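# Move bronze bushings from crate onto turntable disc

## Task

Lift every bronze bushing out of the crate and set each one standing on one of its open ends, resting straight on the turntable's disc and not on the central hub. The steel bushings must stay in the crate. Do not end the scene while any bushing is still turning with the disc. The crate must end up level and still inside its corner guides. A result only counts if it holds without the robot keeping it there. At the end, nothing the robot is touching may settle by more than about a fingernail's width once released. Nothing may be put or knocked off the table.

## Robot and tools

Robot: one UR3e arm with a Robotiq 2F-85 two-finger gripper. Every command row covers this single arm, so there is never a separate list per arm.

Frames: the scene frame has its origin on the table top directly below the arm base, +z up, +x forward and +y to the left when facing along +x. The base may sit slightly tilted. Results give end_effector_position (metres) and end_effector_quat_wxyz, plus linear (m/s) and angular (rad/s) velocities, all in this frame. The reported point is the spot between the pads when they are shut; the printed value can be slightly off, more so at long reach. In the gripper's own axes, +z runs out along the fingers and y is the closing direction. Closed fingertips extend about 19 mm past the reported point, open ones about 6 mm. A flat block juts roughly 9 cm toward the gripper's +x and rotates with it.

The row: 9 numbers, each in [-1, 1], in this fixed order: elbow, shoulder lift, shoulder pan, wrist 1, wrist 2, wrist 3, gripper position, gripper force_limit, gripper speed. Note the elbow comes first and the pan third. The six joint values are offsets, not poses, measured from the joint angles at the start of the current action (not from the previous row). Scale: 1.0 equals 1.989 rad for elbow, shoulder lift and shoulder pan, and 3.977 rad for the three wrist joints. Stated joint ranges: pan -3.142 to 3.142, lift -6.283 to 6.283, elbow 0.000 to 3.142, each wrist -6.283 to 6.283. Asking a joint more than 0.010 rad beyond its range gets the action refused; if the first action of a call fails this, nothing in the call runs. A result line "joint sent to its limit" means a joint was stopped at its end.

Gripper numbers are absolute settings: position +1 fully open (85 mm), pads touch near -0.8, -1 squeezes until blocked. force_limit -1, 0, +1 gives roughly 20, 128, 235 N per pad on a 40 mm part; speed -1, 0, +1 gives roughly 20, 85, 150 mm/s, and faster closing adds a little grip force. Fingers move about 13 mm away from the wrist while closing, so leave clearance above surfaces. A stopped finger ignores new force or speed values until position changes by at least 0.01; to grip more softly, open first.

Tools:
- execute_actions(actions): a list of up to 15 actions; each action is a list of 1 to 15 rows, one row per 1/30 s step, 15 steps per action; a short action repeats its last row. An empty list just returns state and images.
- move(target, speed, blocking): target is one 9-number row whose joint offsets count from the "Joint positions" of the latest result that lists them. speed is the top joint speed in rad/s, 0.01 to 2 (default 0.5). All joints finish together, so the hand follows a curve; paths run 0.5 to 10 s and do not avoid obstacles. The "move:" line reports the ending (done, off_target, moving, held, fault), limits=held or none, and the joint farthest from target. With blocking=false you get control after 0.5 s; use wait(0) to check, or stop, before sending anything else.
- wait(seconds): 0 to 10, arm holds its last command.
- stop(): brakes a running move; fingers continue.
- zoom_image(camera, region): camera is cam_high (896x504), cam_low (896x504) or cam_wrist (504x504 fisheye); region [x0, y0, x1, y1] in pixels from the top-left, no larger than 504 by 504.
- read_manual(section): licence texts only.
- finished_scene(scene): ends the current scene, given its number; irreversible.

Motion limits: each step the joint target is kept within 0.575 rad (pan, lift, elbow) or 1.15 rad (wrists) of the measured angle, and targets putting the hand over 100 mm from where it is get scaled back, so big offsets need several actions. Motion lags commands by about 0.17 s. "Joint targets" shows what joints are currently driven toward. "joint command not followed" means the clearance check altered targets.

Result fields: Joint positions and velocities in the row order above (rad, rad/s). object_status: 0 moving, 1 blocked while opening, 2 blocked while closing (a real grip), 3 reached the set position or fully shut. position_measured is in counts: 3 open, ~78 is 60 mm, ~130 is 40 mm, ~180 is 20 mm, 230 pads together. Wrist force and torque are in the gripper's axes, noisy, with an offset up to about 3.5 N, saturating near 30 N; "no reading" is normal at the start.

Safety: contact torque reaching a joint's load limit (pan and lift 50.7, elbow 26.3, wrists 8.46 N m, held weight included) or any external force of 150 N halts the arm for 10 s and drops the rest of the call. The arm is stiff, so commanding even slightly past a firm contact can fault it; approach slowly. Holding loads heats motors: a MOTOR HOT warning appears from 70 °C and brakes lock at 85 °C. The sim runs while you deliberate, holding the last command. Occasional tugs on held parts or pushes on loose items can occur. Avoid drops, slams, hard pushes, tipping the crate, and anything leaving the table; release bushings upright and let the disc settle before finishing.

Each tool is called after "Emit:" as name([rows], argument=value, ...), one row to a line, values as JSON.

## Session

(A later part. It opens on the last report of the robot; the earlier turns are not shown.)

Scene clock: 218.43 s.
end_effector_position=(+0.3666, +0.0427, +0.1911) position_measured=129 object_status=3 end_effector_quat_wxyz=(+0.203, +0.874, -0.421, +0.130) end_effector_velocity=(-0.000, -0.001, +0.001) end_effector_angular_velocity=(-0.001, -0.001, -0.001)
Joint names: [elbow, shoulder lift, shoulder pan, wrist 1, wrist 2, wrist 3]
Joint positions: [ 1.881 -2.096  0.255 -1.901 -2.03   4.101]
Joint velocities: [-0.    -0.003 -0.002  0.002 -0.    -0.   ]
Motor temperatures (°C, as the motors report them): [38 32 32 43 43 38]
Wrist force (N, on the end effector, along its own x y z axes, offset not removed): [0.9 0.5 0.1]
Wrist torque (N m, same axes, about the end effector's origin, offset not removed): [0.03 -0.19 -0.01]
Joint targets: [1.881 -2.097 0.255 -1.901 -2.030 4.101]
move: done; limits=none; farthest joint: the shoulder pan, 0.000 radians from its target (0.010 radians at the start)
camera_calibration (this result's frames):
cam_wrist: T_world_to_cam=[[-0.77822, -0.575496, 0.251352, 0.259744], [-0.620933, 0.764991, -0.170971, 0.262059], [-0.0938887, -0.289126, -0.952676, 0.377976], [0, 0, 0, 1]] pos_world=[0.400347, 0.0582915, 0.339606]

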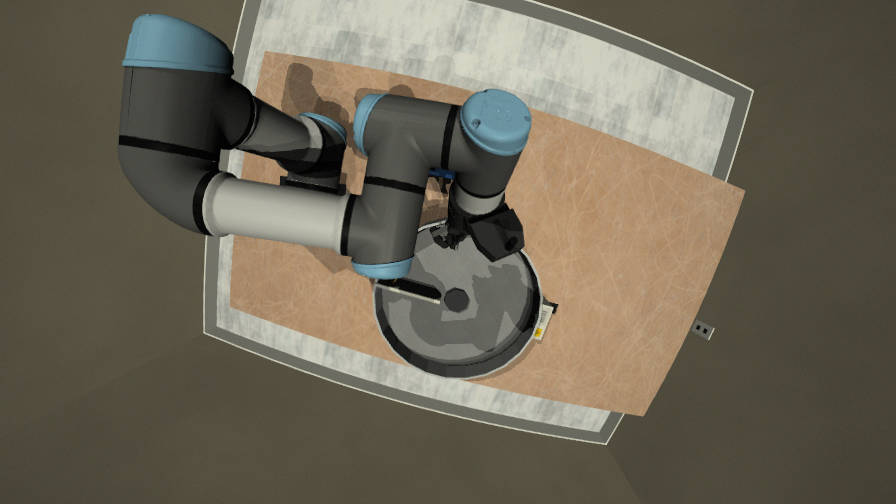

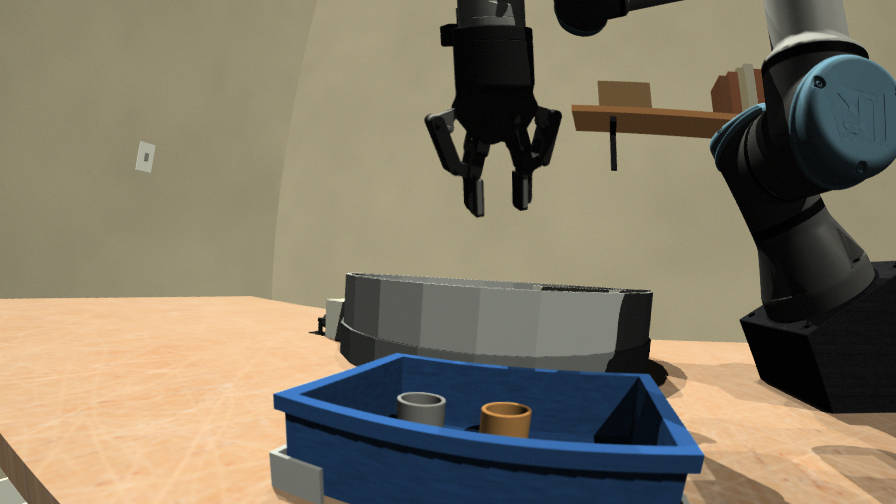

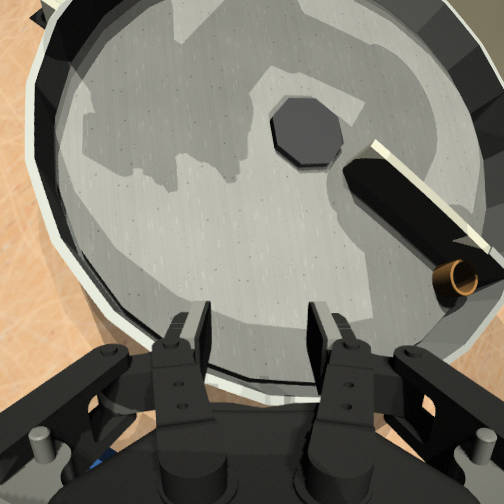

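Upright at the bar. To hover C (1.9497,-2.0763,.5519,-1.9515,-1.6909,3.47).

Emit:
move(target=[0.0345,0.01,0.1493,-0.0127,0.0853,-0.1587,0,0,0], speed=0.8)

Emit:
move(target=[0.1572,0.1758,-0.0333,-0.168,0.0082,-0.0148,0,0,0], speed=0.2)

Scene clock: 222.73 s.
end_effector_position=(+0.3084, +0.2041, +0.1613) position_measured=129 object_status=3 end_effector_quat_wxyz=(+0.000, +1.000, -0.001, +0.001) end_effector_velocity=(+0.000, +0.000, +0.000) end_effector_angular_velocity=(+0.001, -0.000, +0.001)
Joint names: [elbow, shoulder lift, shoulder pan, wrist 1, wrist 2, wrist 3]
Joint positions: [ 1.95  -2.077  0.552 -1.952 -1.691  3.471]
Joint velocities: [-0.001  0.    -0.001 -0.     0.001 -0.002]
Motor temperatures (°C, as the motors report them): [38 32 32 43 43 38]
Wrist force (N, on the end effector, along its own x y z axes, offset not removed): [1.3 1.6 0.1]
Wrist torque (N m, same axes, about the end effector's origin, offset not removed): [0.20 -0.26 0.04]
Joint targets: [1.950 -2.077 0.552 -1.952 -1.691 3.470]
move: done; limits=none; farthest joint: the wrist 3, 0.001 radians from its target (0.632 radians at the start)
camera_calibration (this result's frames):
cam_wrist: T_world_to_cam=[[0.0153372, -0.999881, -0.00148382, 0.197475], [-0.971193, -0.01525, 0.237807, 0.298636], [-0.237801, -0.00220621, -0.971311, 0.379635], [0, 0, 0, 1]] pos_world=[0.377282, 0.202844, 0.298019]

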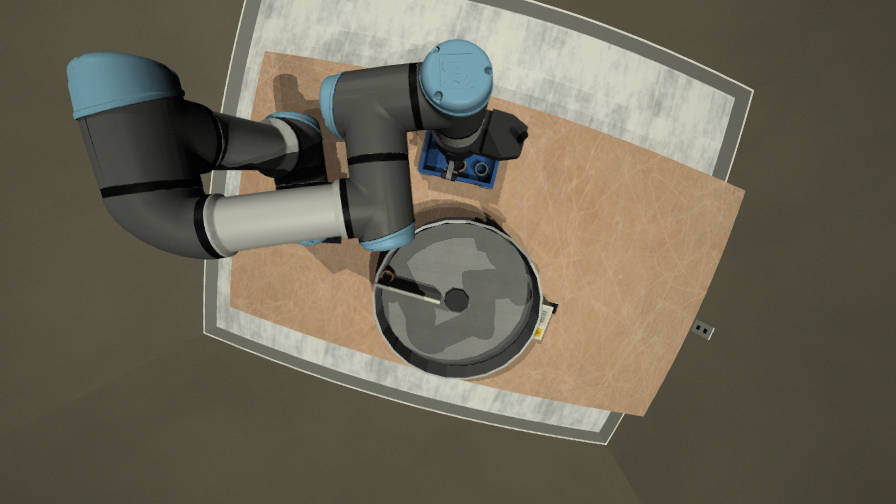

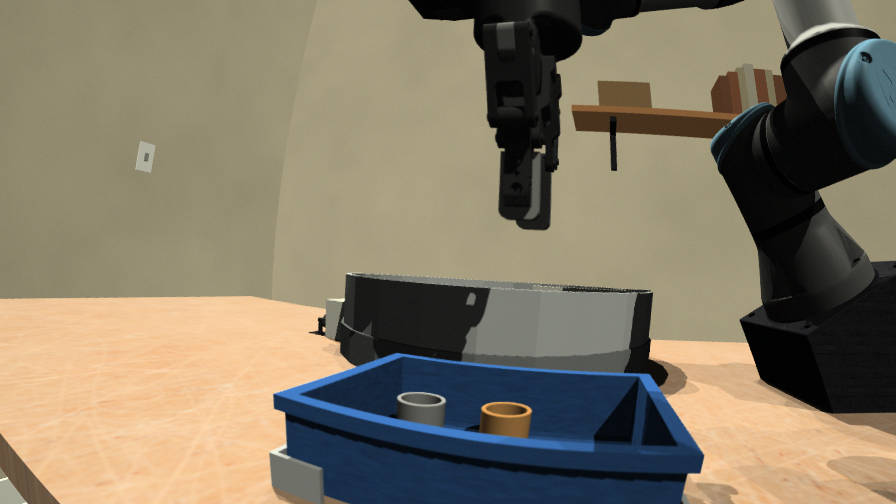

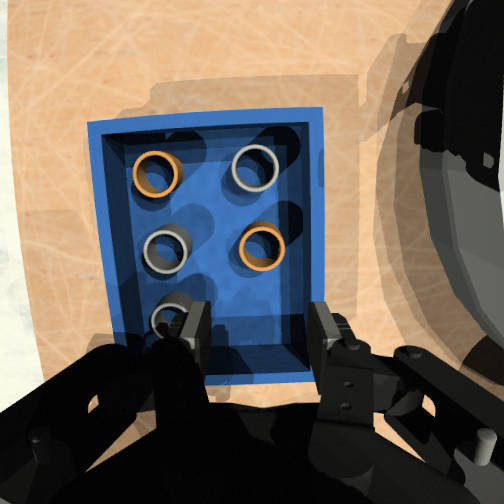

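Scene clock: 226.60 s.
end_effector_position=(+0.3085, +0.2041, +0.0372) position_measured=129 object_status=3 end_effector_quat_wxyz=(+0.000, +1.000, -0.001, +0.001) end_effector_velocity=(+0.001, +0.000, -0.000) end_effector_angular_velocity=(+0.001, -0.002, -0.000)
Joint names: [elbow, shoulder lift, shoulder pan, wrist 1, wrist 2, wrist 3]
Joint positions: [ 2.262 -1.727  0.486 -2.62  -1.658  3.412]
Joint velocities: [-0.001  0.001 -0.    -0.002  0.    -0.   ]
Motor temperatures (°C, as the motors report them): [38 32 32 43 43 38]
Wrist force (N, on the end effector, along its own x y z axes, offset not removed): [0.6 2.0 -0.3]
Wrist torque (N m, same axes, about the end effector's origin, offset not removed): [0.29 -0.16 0.02]
Joint targets: [2.262 -1.727 0.486 -2.620 -1.658 3.412]
move: done; limits=none; farthest joint: the shoulder pan, 0.000 radians from its target (0.066 radians at the start)
camera_calibration (this result's frames):
cam_wrist: T_world_to_cam=[[0.0161264, -0.999869, -0.00168978, 0.197103], [-0.97115, -0.0160653, 0.237926, 0.328386], [-0.237922, -0.00219585, -0.971282, 0.2591], [0, 0, 0, 1]] pos_world=[0.377379, 0.202921, 0.17386]

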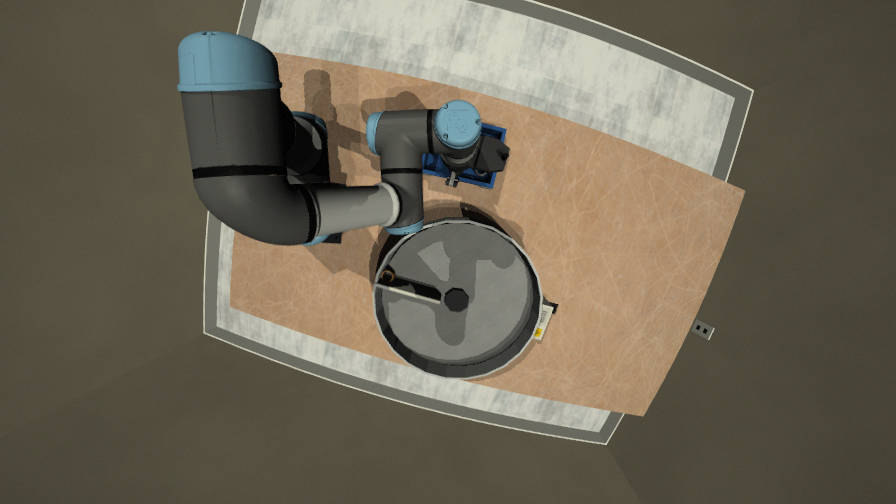

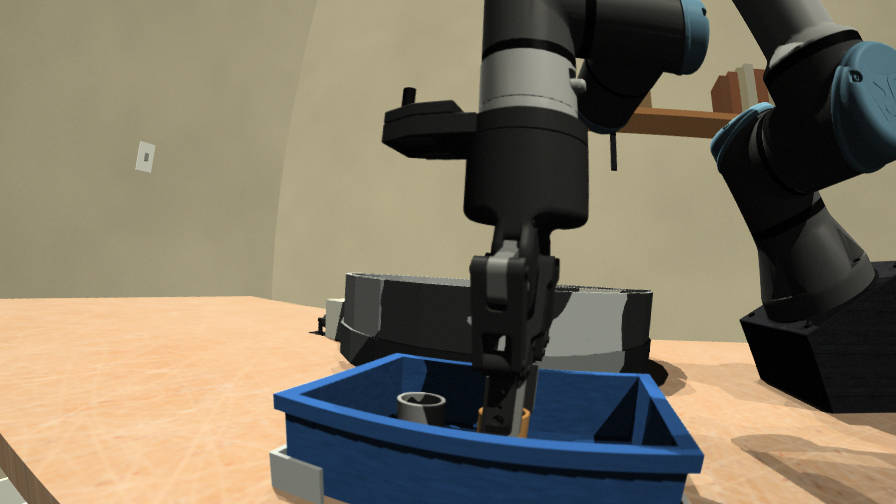

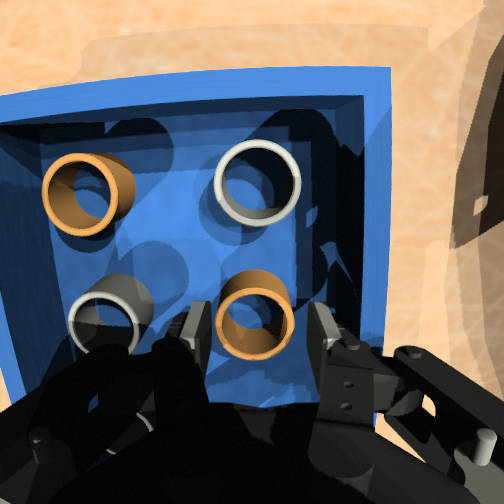

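Emit:
execute_actions([
  [[0,0,0,0,0,0,-1,0.2,0]],
  [[0,0,0,0,0,0,-1,0.2,0]],
])

Emit:
move(target=[-0.1572,-0.1758,0.0333,0.168,-0.0082,0.0148,-1,0.2,0], speed=0.4)

Emit:
move(target=[-0.1,-0.05,0,0.075,0,0,-1,0.2,0], speed=0.4)

Scene clock: 242.00 s.
end_effector_position=(+0.3085, +0.2042, +0.0372) position_measured=158 object_status=2 end_effector_quat_wxyz=(+0.000, +1.000, -0.001, +0.001) end_effector_velocity=(-0.000, +0.000, +0.000) end_effector_angular_velocity=(+0.000, -0.000, +0.000)
Joint names: [elbow, shoulder lift, shoulder pan, wrist 1, wrist 2, wrist 3]
Joint positions: [ 2.262 -1.727  0.486 -2.62  -1.658  3.412]
Joint velocities: [-0.  0.  0. -0.  0. -0.]
Motor temperatures (°C, as the motors report them): [38 32 32 43 43 38]
Wrist force (N, on the end effector, along its own x y z axes, offset not removed): [-4.2 2.8 -26.5]
Wrist torque (N m, same axes, about the end effector's origin, offset not removed): [-0.04 -0.30 0.01]
Joint targets: [2.262 -1.727 0.486 -2.620 -1.658 3.412]
camera_calibration (this result's frames):
cam_wrist: T_world_to_cam=[[0.0161197, -0.999869, -0.00175219, 0.197119], [-0.971198, -0.016074, 0.237729, 0.328458], [-0.237726, -0.00213039, -0.97133, 0.259071], [0, 0, 0, 1]] pos_world=[0.377409, 0.202925, 0.173905]

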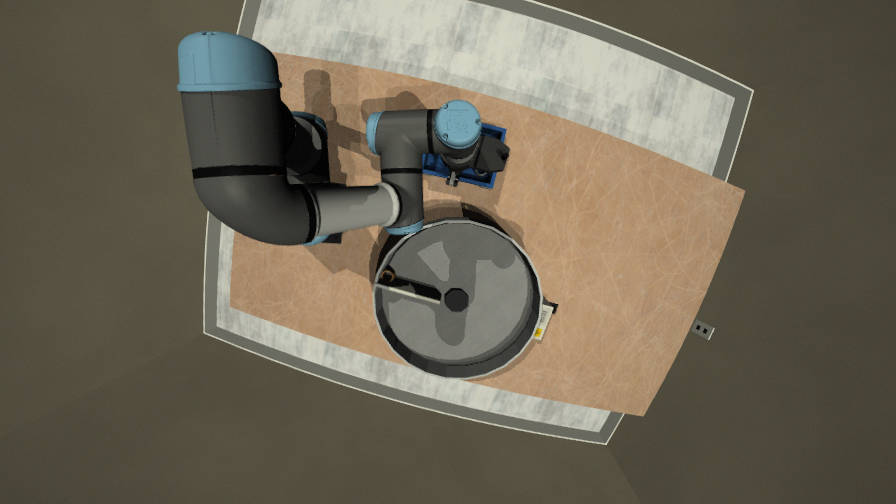

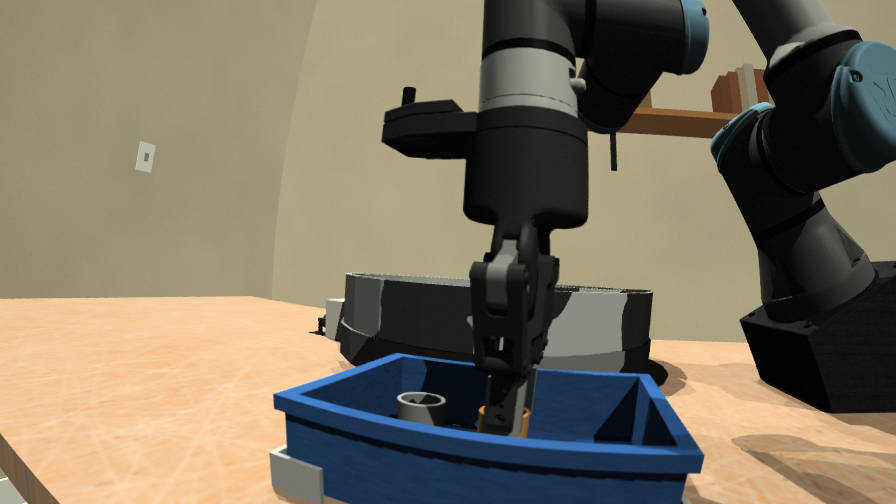

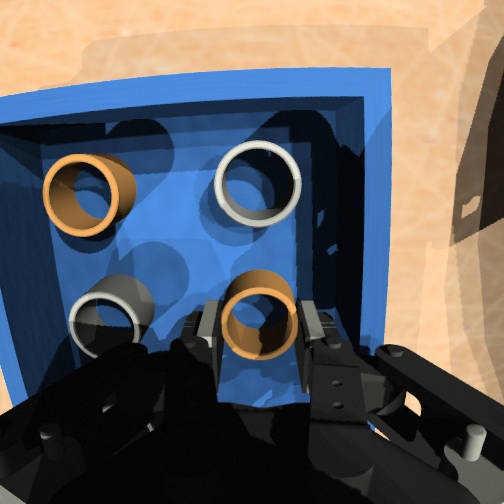

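Scene clock: 244.30 s.
end_effector_position=(+0.3084, +0.2041, +0.1614) position_measured=158 object_status=2 end_effector_quat_wxyz=(+0.000, +1.000, -0.001, +0.001) end_effector_velocity=(+0.000, -0.000, +0.001) end_effector_angular_velocity=(+0.000, -0.001, +0.000)
Joint names: [elbow, shoulder lift, shoulder pan, wrist 1, wrist 2, wrist 3]
Joint positions: [ 1.95  -2.077  0.552 -1.952 -1.691  3.471]
Joint velocities: [-0.002 -0.001  0.     0.002 -0.    -0.   ]
Motor temperatures (°C, as the motors report them): [38 32 32 43 43 38]
Wrist force (N, on the end effector, along its own x y z axes, offset not removed): [1.1 1.7 0.7]
Wrist torque (N m, same axes, about the end effector's origin, offset not removed): [0.23 -0.20 0.02]
Joint targets: [1.950 -2.077 0.552 -1.952 -1.691 3.471]
move: done; limits=none; farthest joint: the shoulder pan, 0.000 radians from its target (0.066 radians at the start)
camera_calibration (this result's frames):
cam_wrist: T_world_to_cam=[[0.0153238, -0.999881, -0.00155619, 0.197502], [-0.971239, -0.0152547, 0.237618, 0.298716], [-0.237613, -0.00212977, -0.971358, 0.379618], [0, 0, 0, 1]] pos_world=[0.377301, 0.202843, 0.298072]

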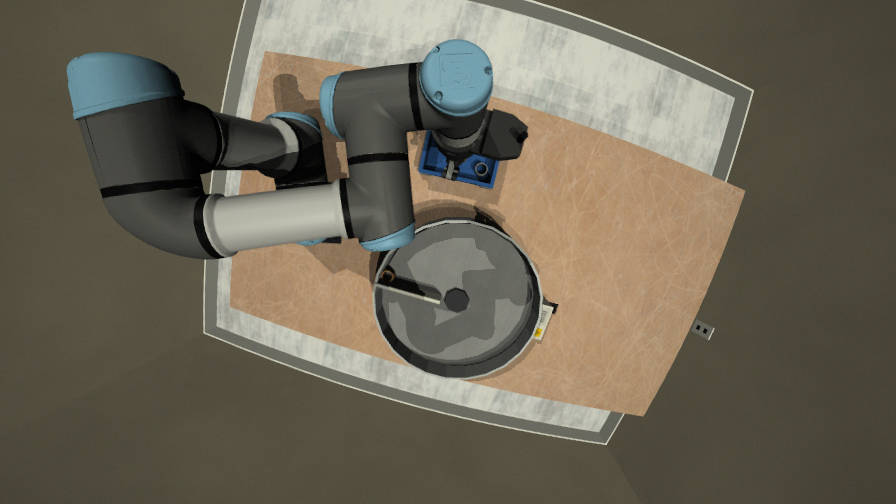

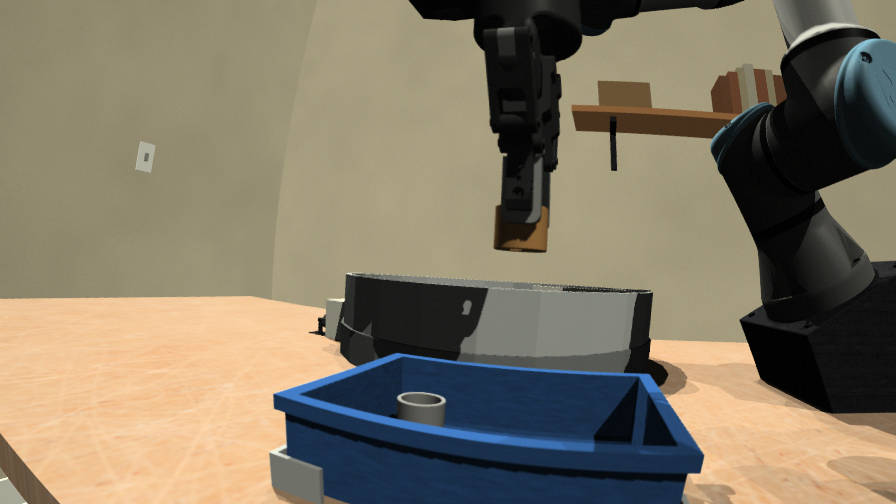

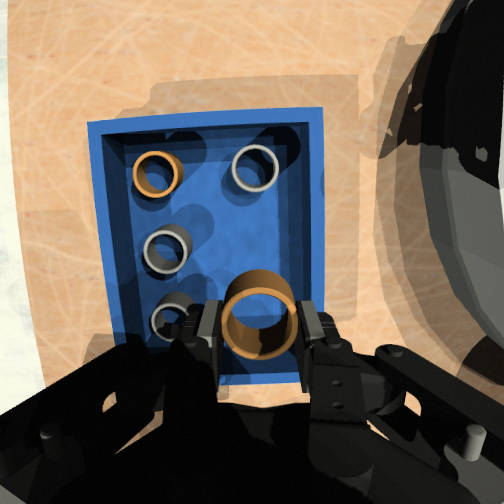

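Scene clock: 245.67 s.
end_effector_position=(+0.3016, +0.1942, +0.2214) position_measured=158 object_status=2 end_effector_quat_wxyz=(+0.000, +1.000, -0.001, +0.001) end_effector_velocity=(-0.000, -0.000, +0.000) end_effector_angular_velocity=(-0.000, +0.000, -0.000)
Joint names: [elbow, shoulder lift, shoulder pan, wrist 1, wrist 2, wrist 3]
Joint positions: [ 1.751 -2.176  0.552 -1.654 -1.691  3.471]
Joint velocities: [-0.001 -0.001 -0.     0.002  0.     0.   ]
Motor temperatures (°C, as the motors report them): [38 32 32 43 43 38]
Wrist force (N, on the end effector, along its own x y z axes, offset not removed): [1.1 1.3 0.5]
Wrist torque (N m, same axes, about the end effector's origin, offset not removed): [0.16 -0.20 0.01]
Joint targets: [1.751 -2.176 0.552 -1.654 -1.691 3.471]
move: done; limits=none; farthest joint: the shoulder pan, 0.000 radians from its target (0.000 radians at the start)
camera_calibration (this result's frames):
cam_wrist: T_world_to_cam=[[0.0153243, -0.999881, -0.00155419, 0.187779], [-0.971237, -0.0152547, 0.237624, 0.277641], [-0.23762, -0.00213195, -0.971356, 0.436276], [0, 0, 0, 1]] pos_world=[0.370446, 0.192922, 0.358097]

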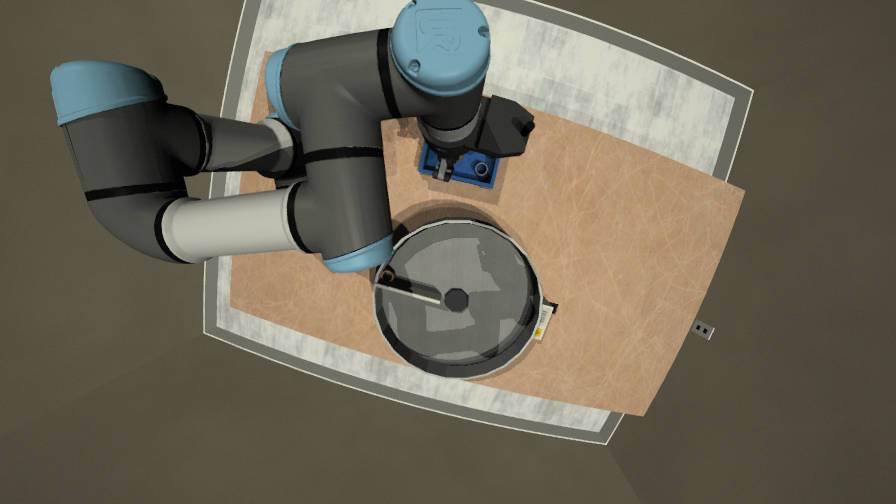

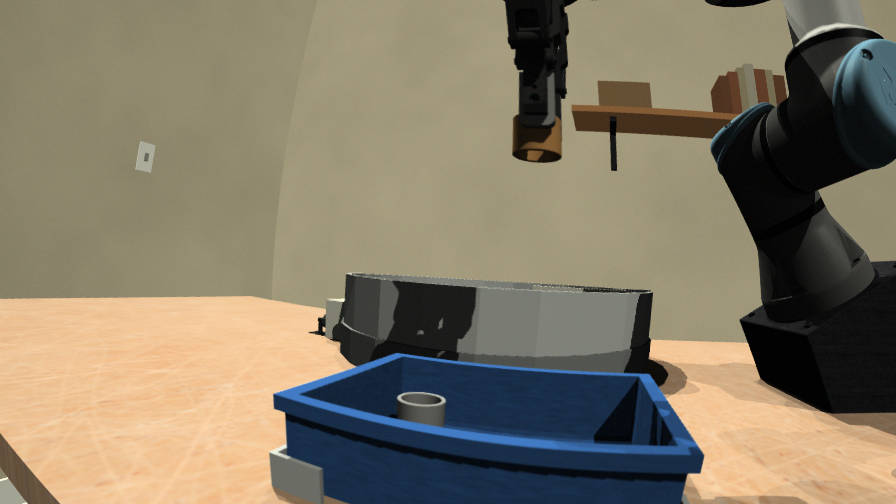

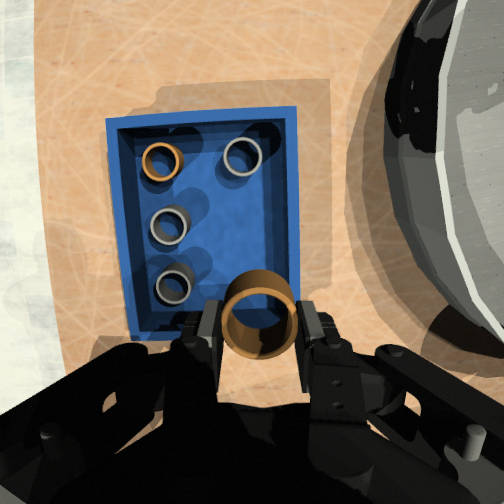

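Emit:
move(target=[-0.04,0.0241,-0.6644,0.0694,0.1442,0,-1,0.2,0], speed=0.8)

Emit:
move(target=[0.1475,0.062,0.092,-0.125,-0.014,0,-1,0.2,0], speed=0.2)

Scene clock: 250.77 s.
end_effector_position=(+0.4004, -0.0200, +0.1713) position_measured=158 object_status=2 end_effector_quat_wxyz=(-0.000, +0.816, -0.578, -0.000) end_effector_velocity=(+0.000, -0.000, +0.000) end_effector_angular_velocity=(-0.000, -0.001, -0.001)
Joint names: [elbow, shoulder lift, shoulder pan, wrist 1, wrist 2, wrist 3]
Joint positions: [ 1.672 -2.128 -0.769 -1.378 -1.118  3.471]
Joint velocities: [-0.001  0.    -0.002  0.001  0.001  0.   ]
Motor temperatures (°C, as the motors report them): [38 32 32 43 43 38]
Wrist force (N, on the end effector, along its own x y z axes, offset not removed): [0.9 0.8 0.5]
Wrist torque (N m, same axes, about the end effector's origin, offset not removed): [0.08 -0.17 0.06]
Joint targets: [1.672 -2.128 -0.769 -1.378 -1.118 3.471]
move: done; limits=none; farthest joint: the shoulder pan, 0.000 radians from its target (1.321 radians at the start)
camera_calibration (this result's frames):
cam_wrist: T_world_to_cam=[[-0.936877, -0.349651, -0.00231601, 0.366411], [-0.340005, 0.909446, 0.239384, 0.147656], [-0.0815944, 0.225061, -0.970922, 0.352672], [0, 0, 0, 1]] pos_world=[0.422262, -0.0855413, 0.307919]

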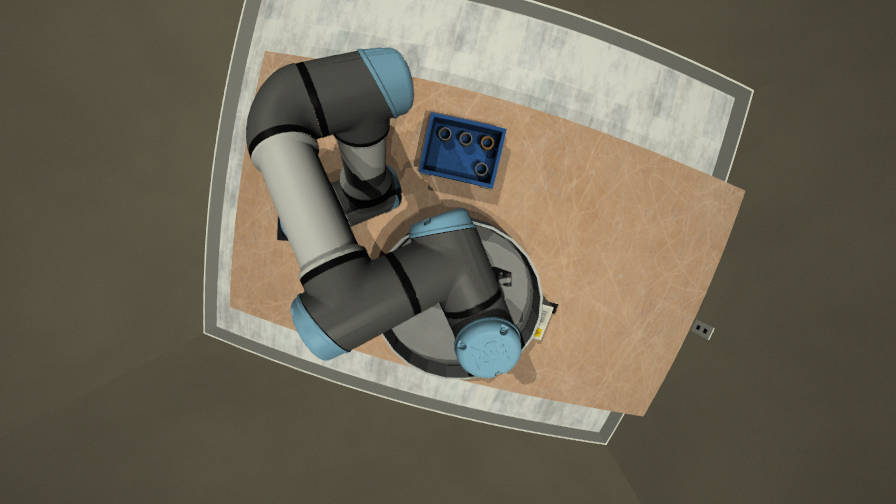

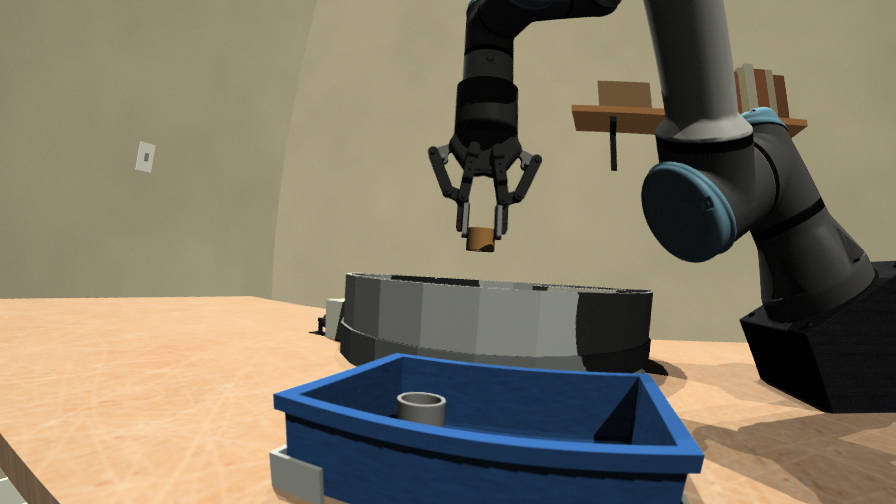

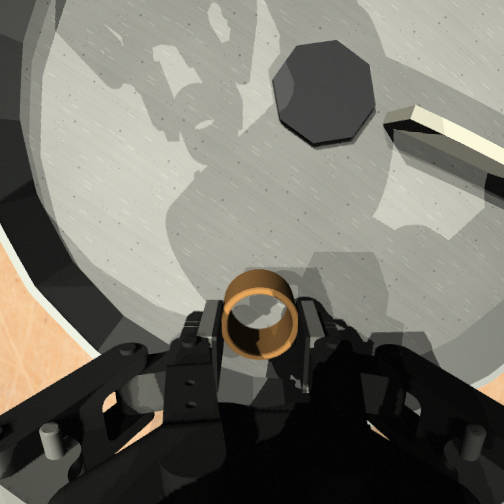

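Scene clock: 253.77 s.
end_effector_position=(+0.4012, -0.0216, +0.0966) position_measured=158 object_status=2 end_effector_quat_wxyz=(+0.000, +0.868, -0.497, +0.000) end_effector_velocity=(+0.000, -0.000, -0.000) end_effector_angular_velocity=(-0.001, -0.001, +0.001)
Joint names: [elbow, shoulder lift, shoulder pan, wrist 1, wrist 2, wrist 3]
Joint positions: [ 1.965 -2.005 -0.586 -1.875 -1.173  3.471]
Joint velocities: [ 0.001  0.     0.    -0.002 -0.     0.   ]
Motor temperatures (°C, as the motors report them): [38 32 32 43 43 38]
Wrist force (N, on the end effector, along its own x y z axes, offset not removed): [1.2 1.7 0.7]
Wrist torque (N m, same axes, about the end effector's origin, offset not removed): [0.25 -0.19 0.04]
Joint targets: [1.965 -2.005 -0.586 -1.875 -1.173 3.471]
move: done; limits=none; farthest joint: the elbow, 0.001 radians from its target (0.294 radians at the start)
camera_calibration (this result's frames):
cam_wrist: T_world_to_cam=[[-0.852897, -0.522076, -0.00187484, 0.328982], [-0.507442, 0.828134, 0.23811, 0.232842], [-0.122759, 0.204035, -0.971236, 0.296587], [0, 0, 0, 1]] pos_world=[0.43515, -0.0815843, 0.233231]

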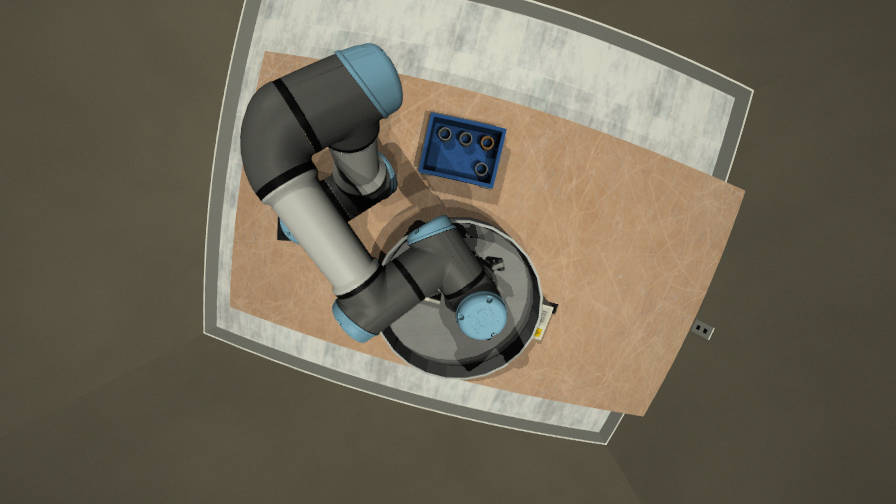

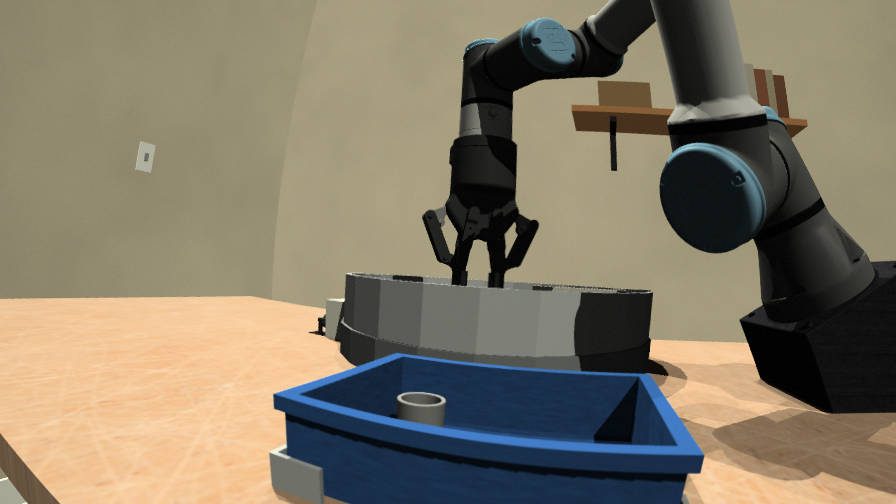

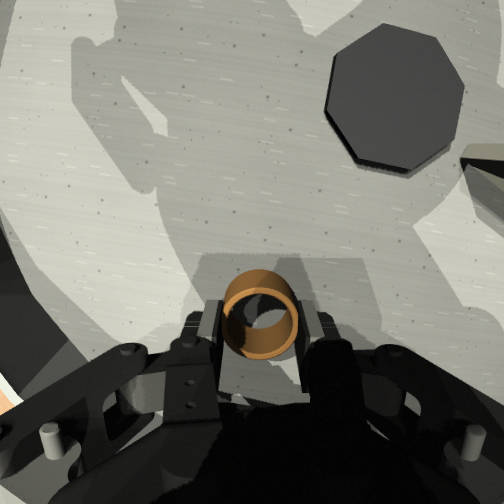

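Emit:
move(target=[0.0158,0.0066,0.0098,-0.0134,-0.0015,0,-1,0.2,0], speed=0.03)

Scene clock: 258.03 s.
end_effector_position=(+0.4002, -0.0196, +0.0886) position_measured=158 object_status=2 end_effector_quat_wxyz=(+0.000, +0.873, -0.488, +0.001) end_effector_velocity=(+0.000, -0.000, -0.000) end_effector_angular_velocity=(-0.001, -0.001, +0.001)
Joint names: [elbow, shoulder lift, shoulder pan, wrist 1, wrist 2, wrist 3]
Joint positions: [ 1.996 -1.992 -0.567 -1.928 -1.179  3.471]
Joint velocities: [ 0.     0.001  0.    -0.002 -0.    -0.   ]
Motor temperatures (°C, as the motors report them): [38 32 32 43 43 38]
Wrist force (N, on the end effector, along its own x y z axes, offset not removed): [1.0 1.9 0.5]
Wrist torque (N m, same axes, about the end effector's origin, offset not removed): [0.28 -0.20 -0.01]
Joint targets: [1.996 -1.992 -0.567 -1.928 -1.179 3.471]
move: done; limits=none; farthest joint: the shoulder pan, 0.000 radians from its target (0.020 radians at the start)
camera_calibration (this result's frames):
cam_wrist: T_world_to_cam=[[-0.842181, -0.539187, -0.00281587, 0.324649], [-0.524344, 0.817757, 0.237352, 0.239243], [-0.125674, 0.20137, -0.97142, 0.28945], [0, 0, 0, 1]] pos_world=[0.435236, -0.0788827, 0.225307]

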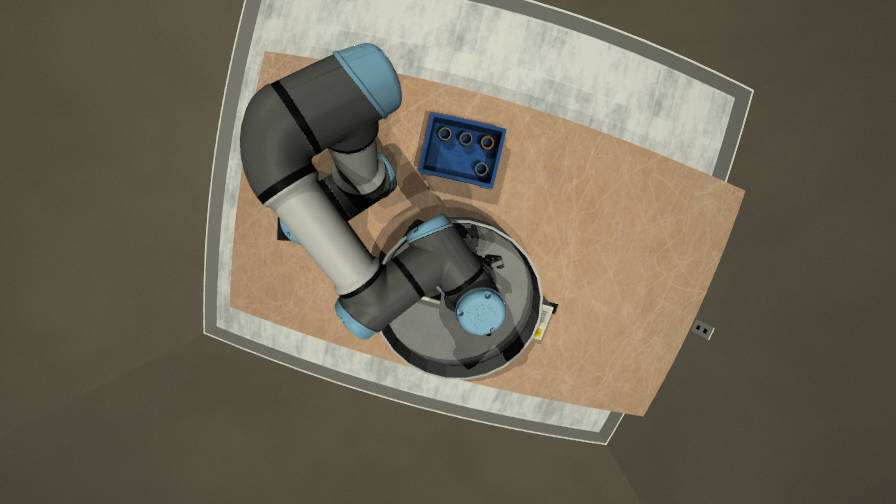

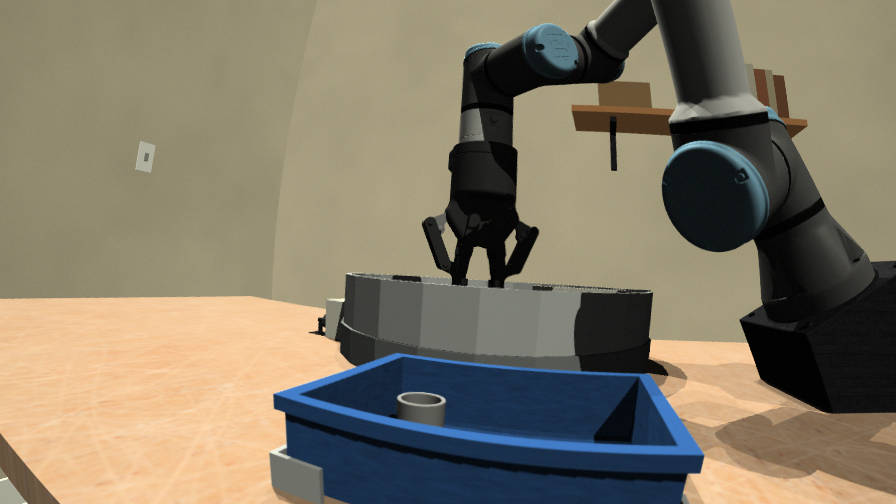

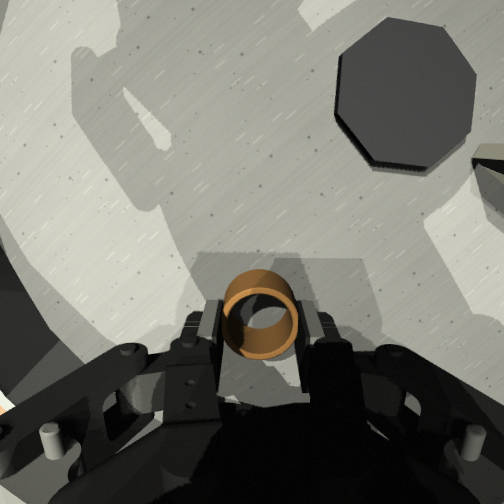

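4 mm more.

Emit:
execute_actions([
  [[0.0079,0.0033,0.0049,-0.0067,-0.0007,0,-1,0.2,0]],
  [[0,0,0,0,0,0,-1,0.2,0]],
])

Scene clock: 261.07 s.
end_effector_position=(+0.3999, -0.0185, +0.0848) position_measured=158 object_status=2 end_effector_quat_wxyz=(-0.000, +0.875, -0.483, +0.002) end_effector_velocity=(+0.000, +0.000, +0.000) end_effector_angular_velocity=(-0.000, -0.001, +0.001)
Joint names: [elbow, shoulder lift, shoulder pan, wrist 1, wrist 2, wrist 3]
Joint positions: [ 2.011 -1.986 -0.557 -1.954 -1.182  3.471]
Joint velocities: [-0.001 -0.     0.001  0.    -0.    -0.   ]
Motor temperatures (°C, as the motors report them): [38 32 32 43 43 38]
Wrist force (N, on the end effector, along its own x y z axes, offset not removed): [-0.1 3.0 -30.0]
Wrist torque (N m, same axes, about the end effector's origin, offset not removed): [-0.08 -0.08 0.00]
Joint targets: [2.011 -1.986 -0.557 -1.954 -1.182 3.471]
camera_calibration (this result's frames):
cam_wrist: T_world_to_cam=[[-0.83659, -0.547816, -0.00372208, 0.322603], [-0.53303, 0.812404, 0.236387, 0.242478], [-0.126473, 0.199743, -0.971652, 0.285812], [0, 0, 0, 1]] pos_world=[0.435282, -0.0773516, 0.221591]

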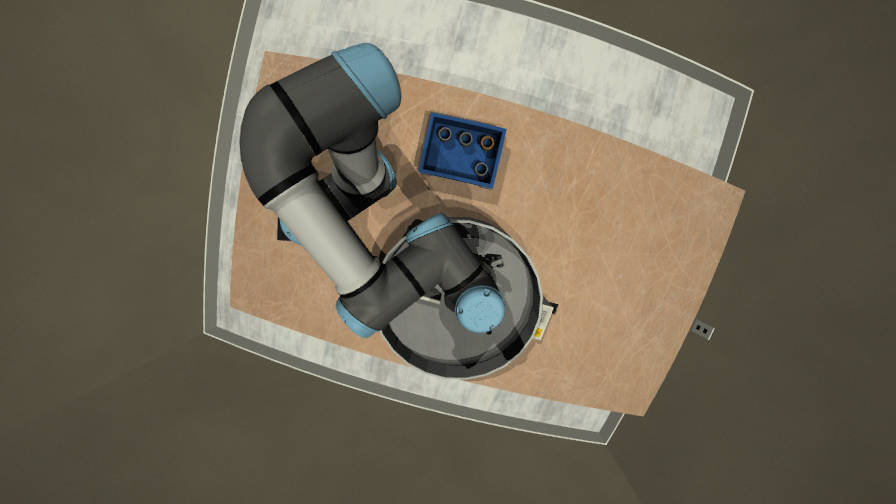

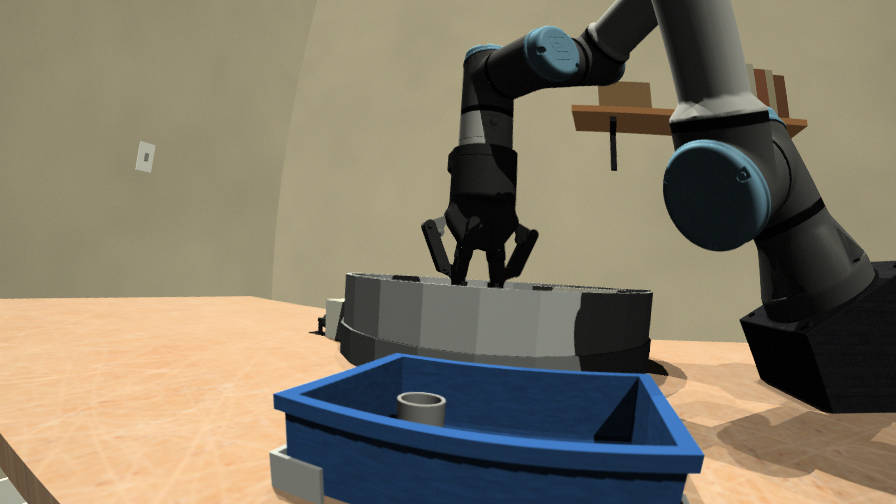

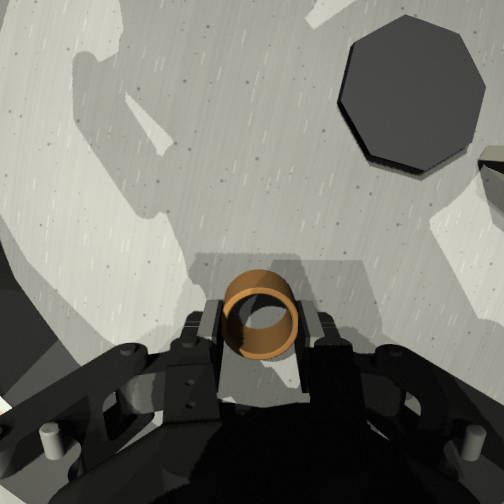

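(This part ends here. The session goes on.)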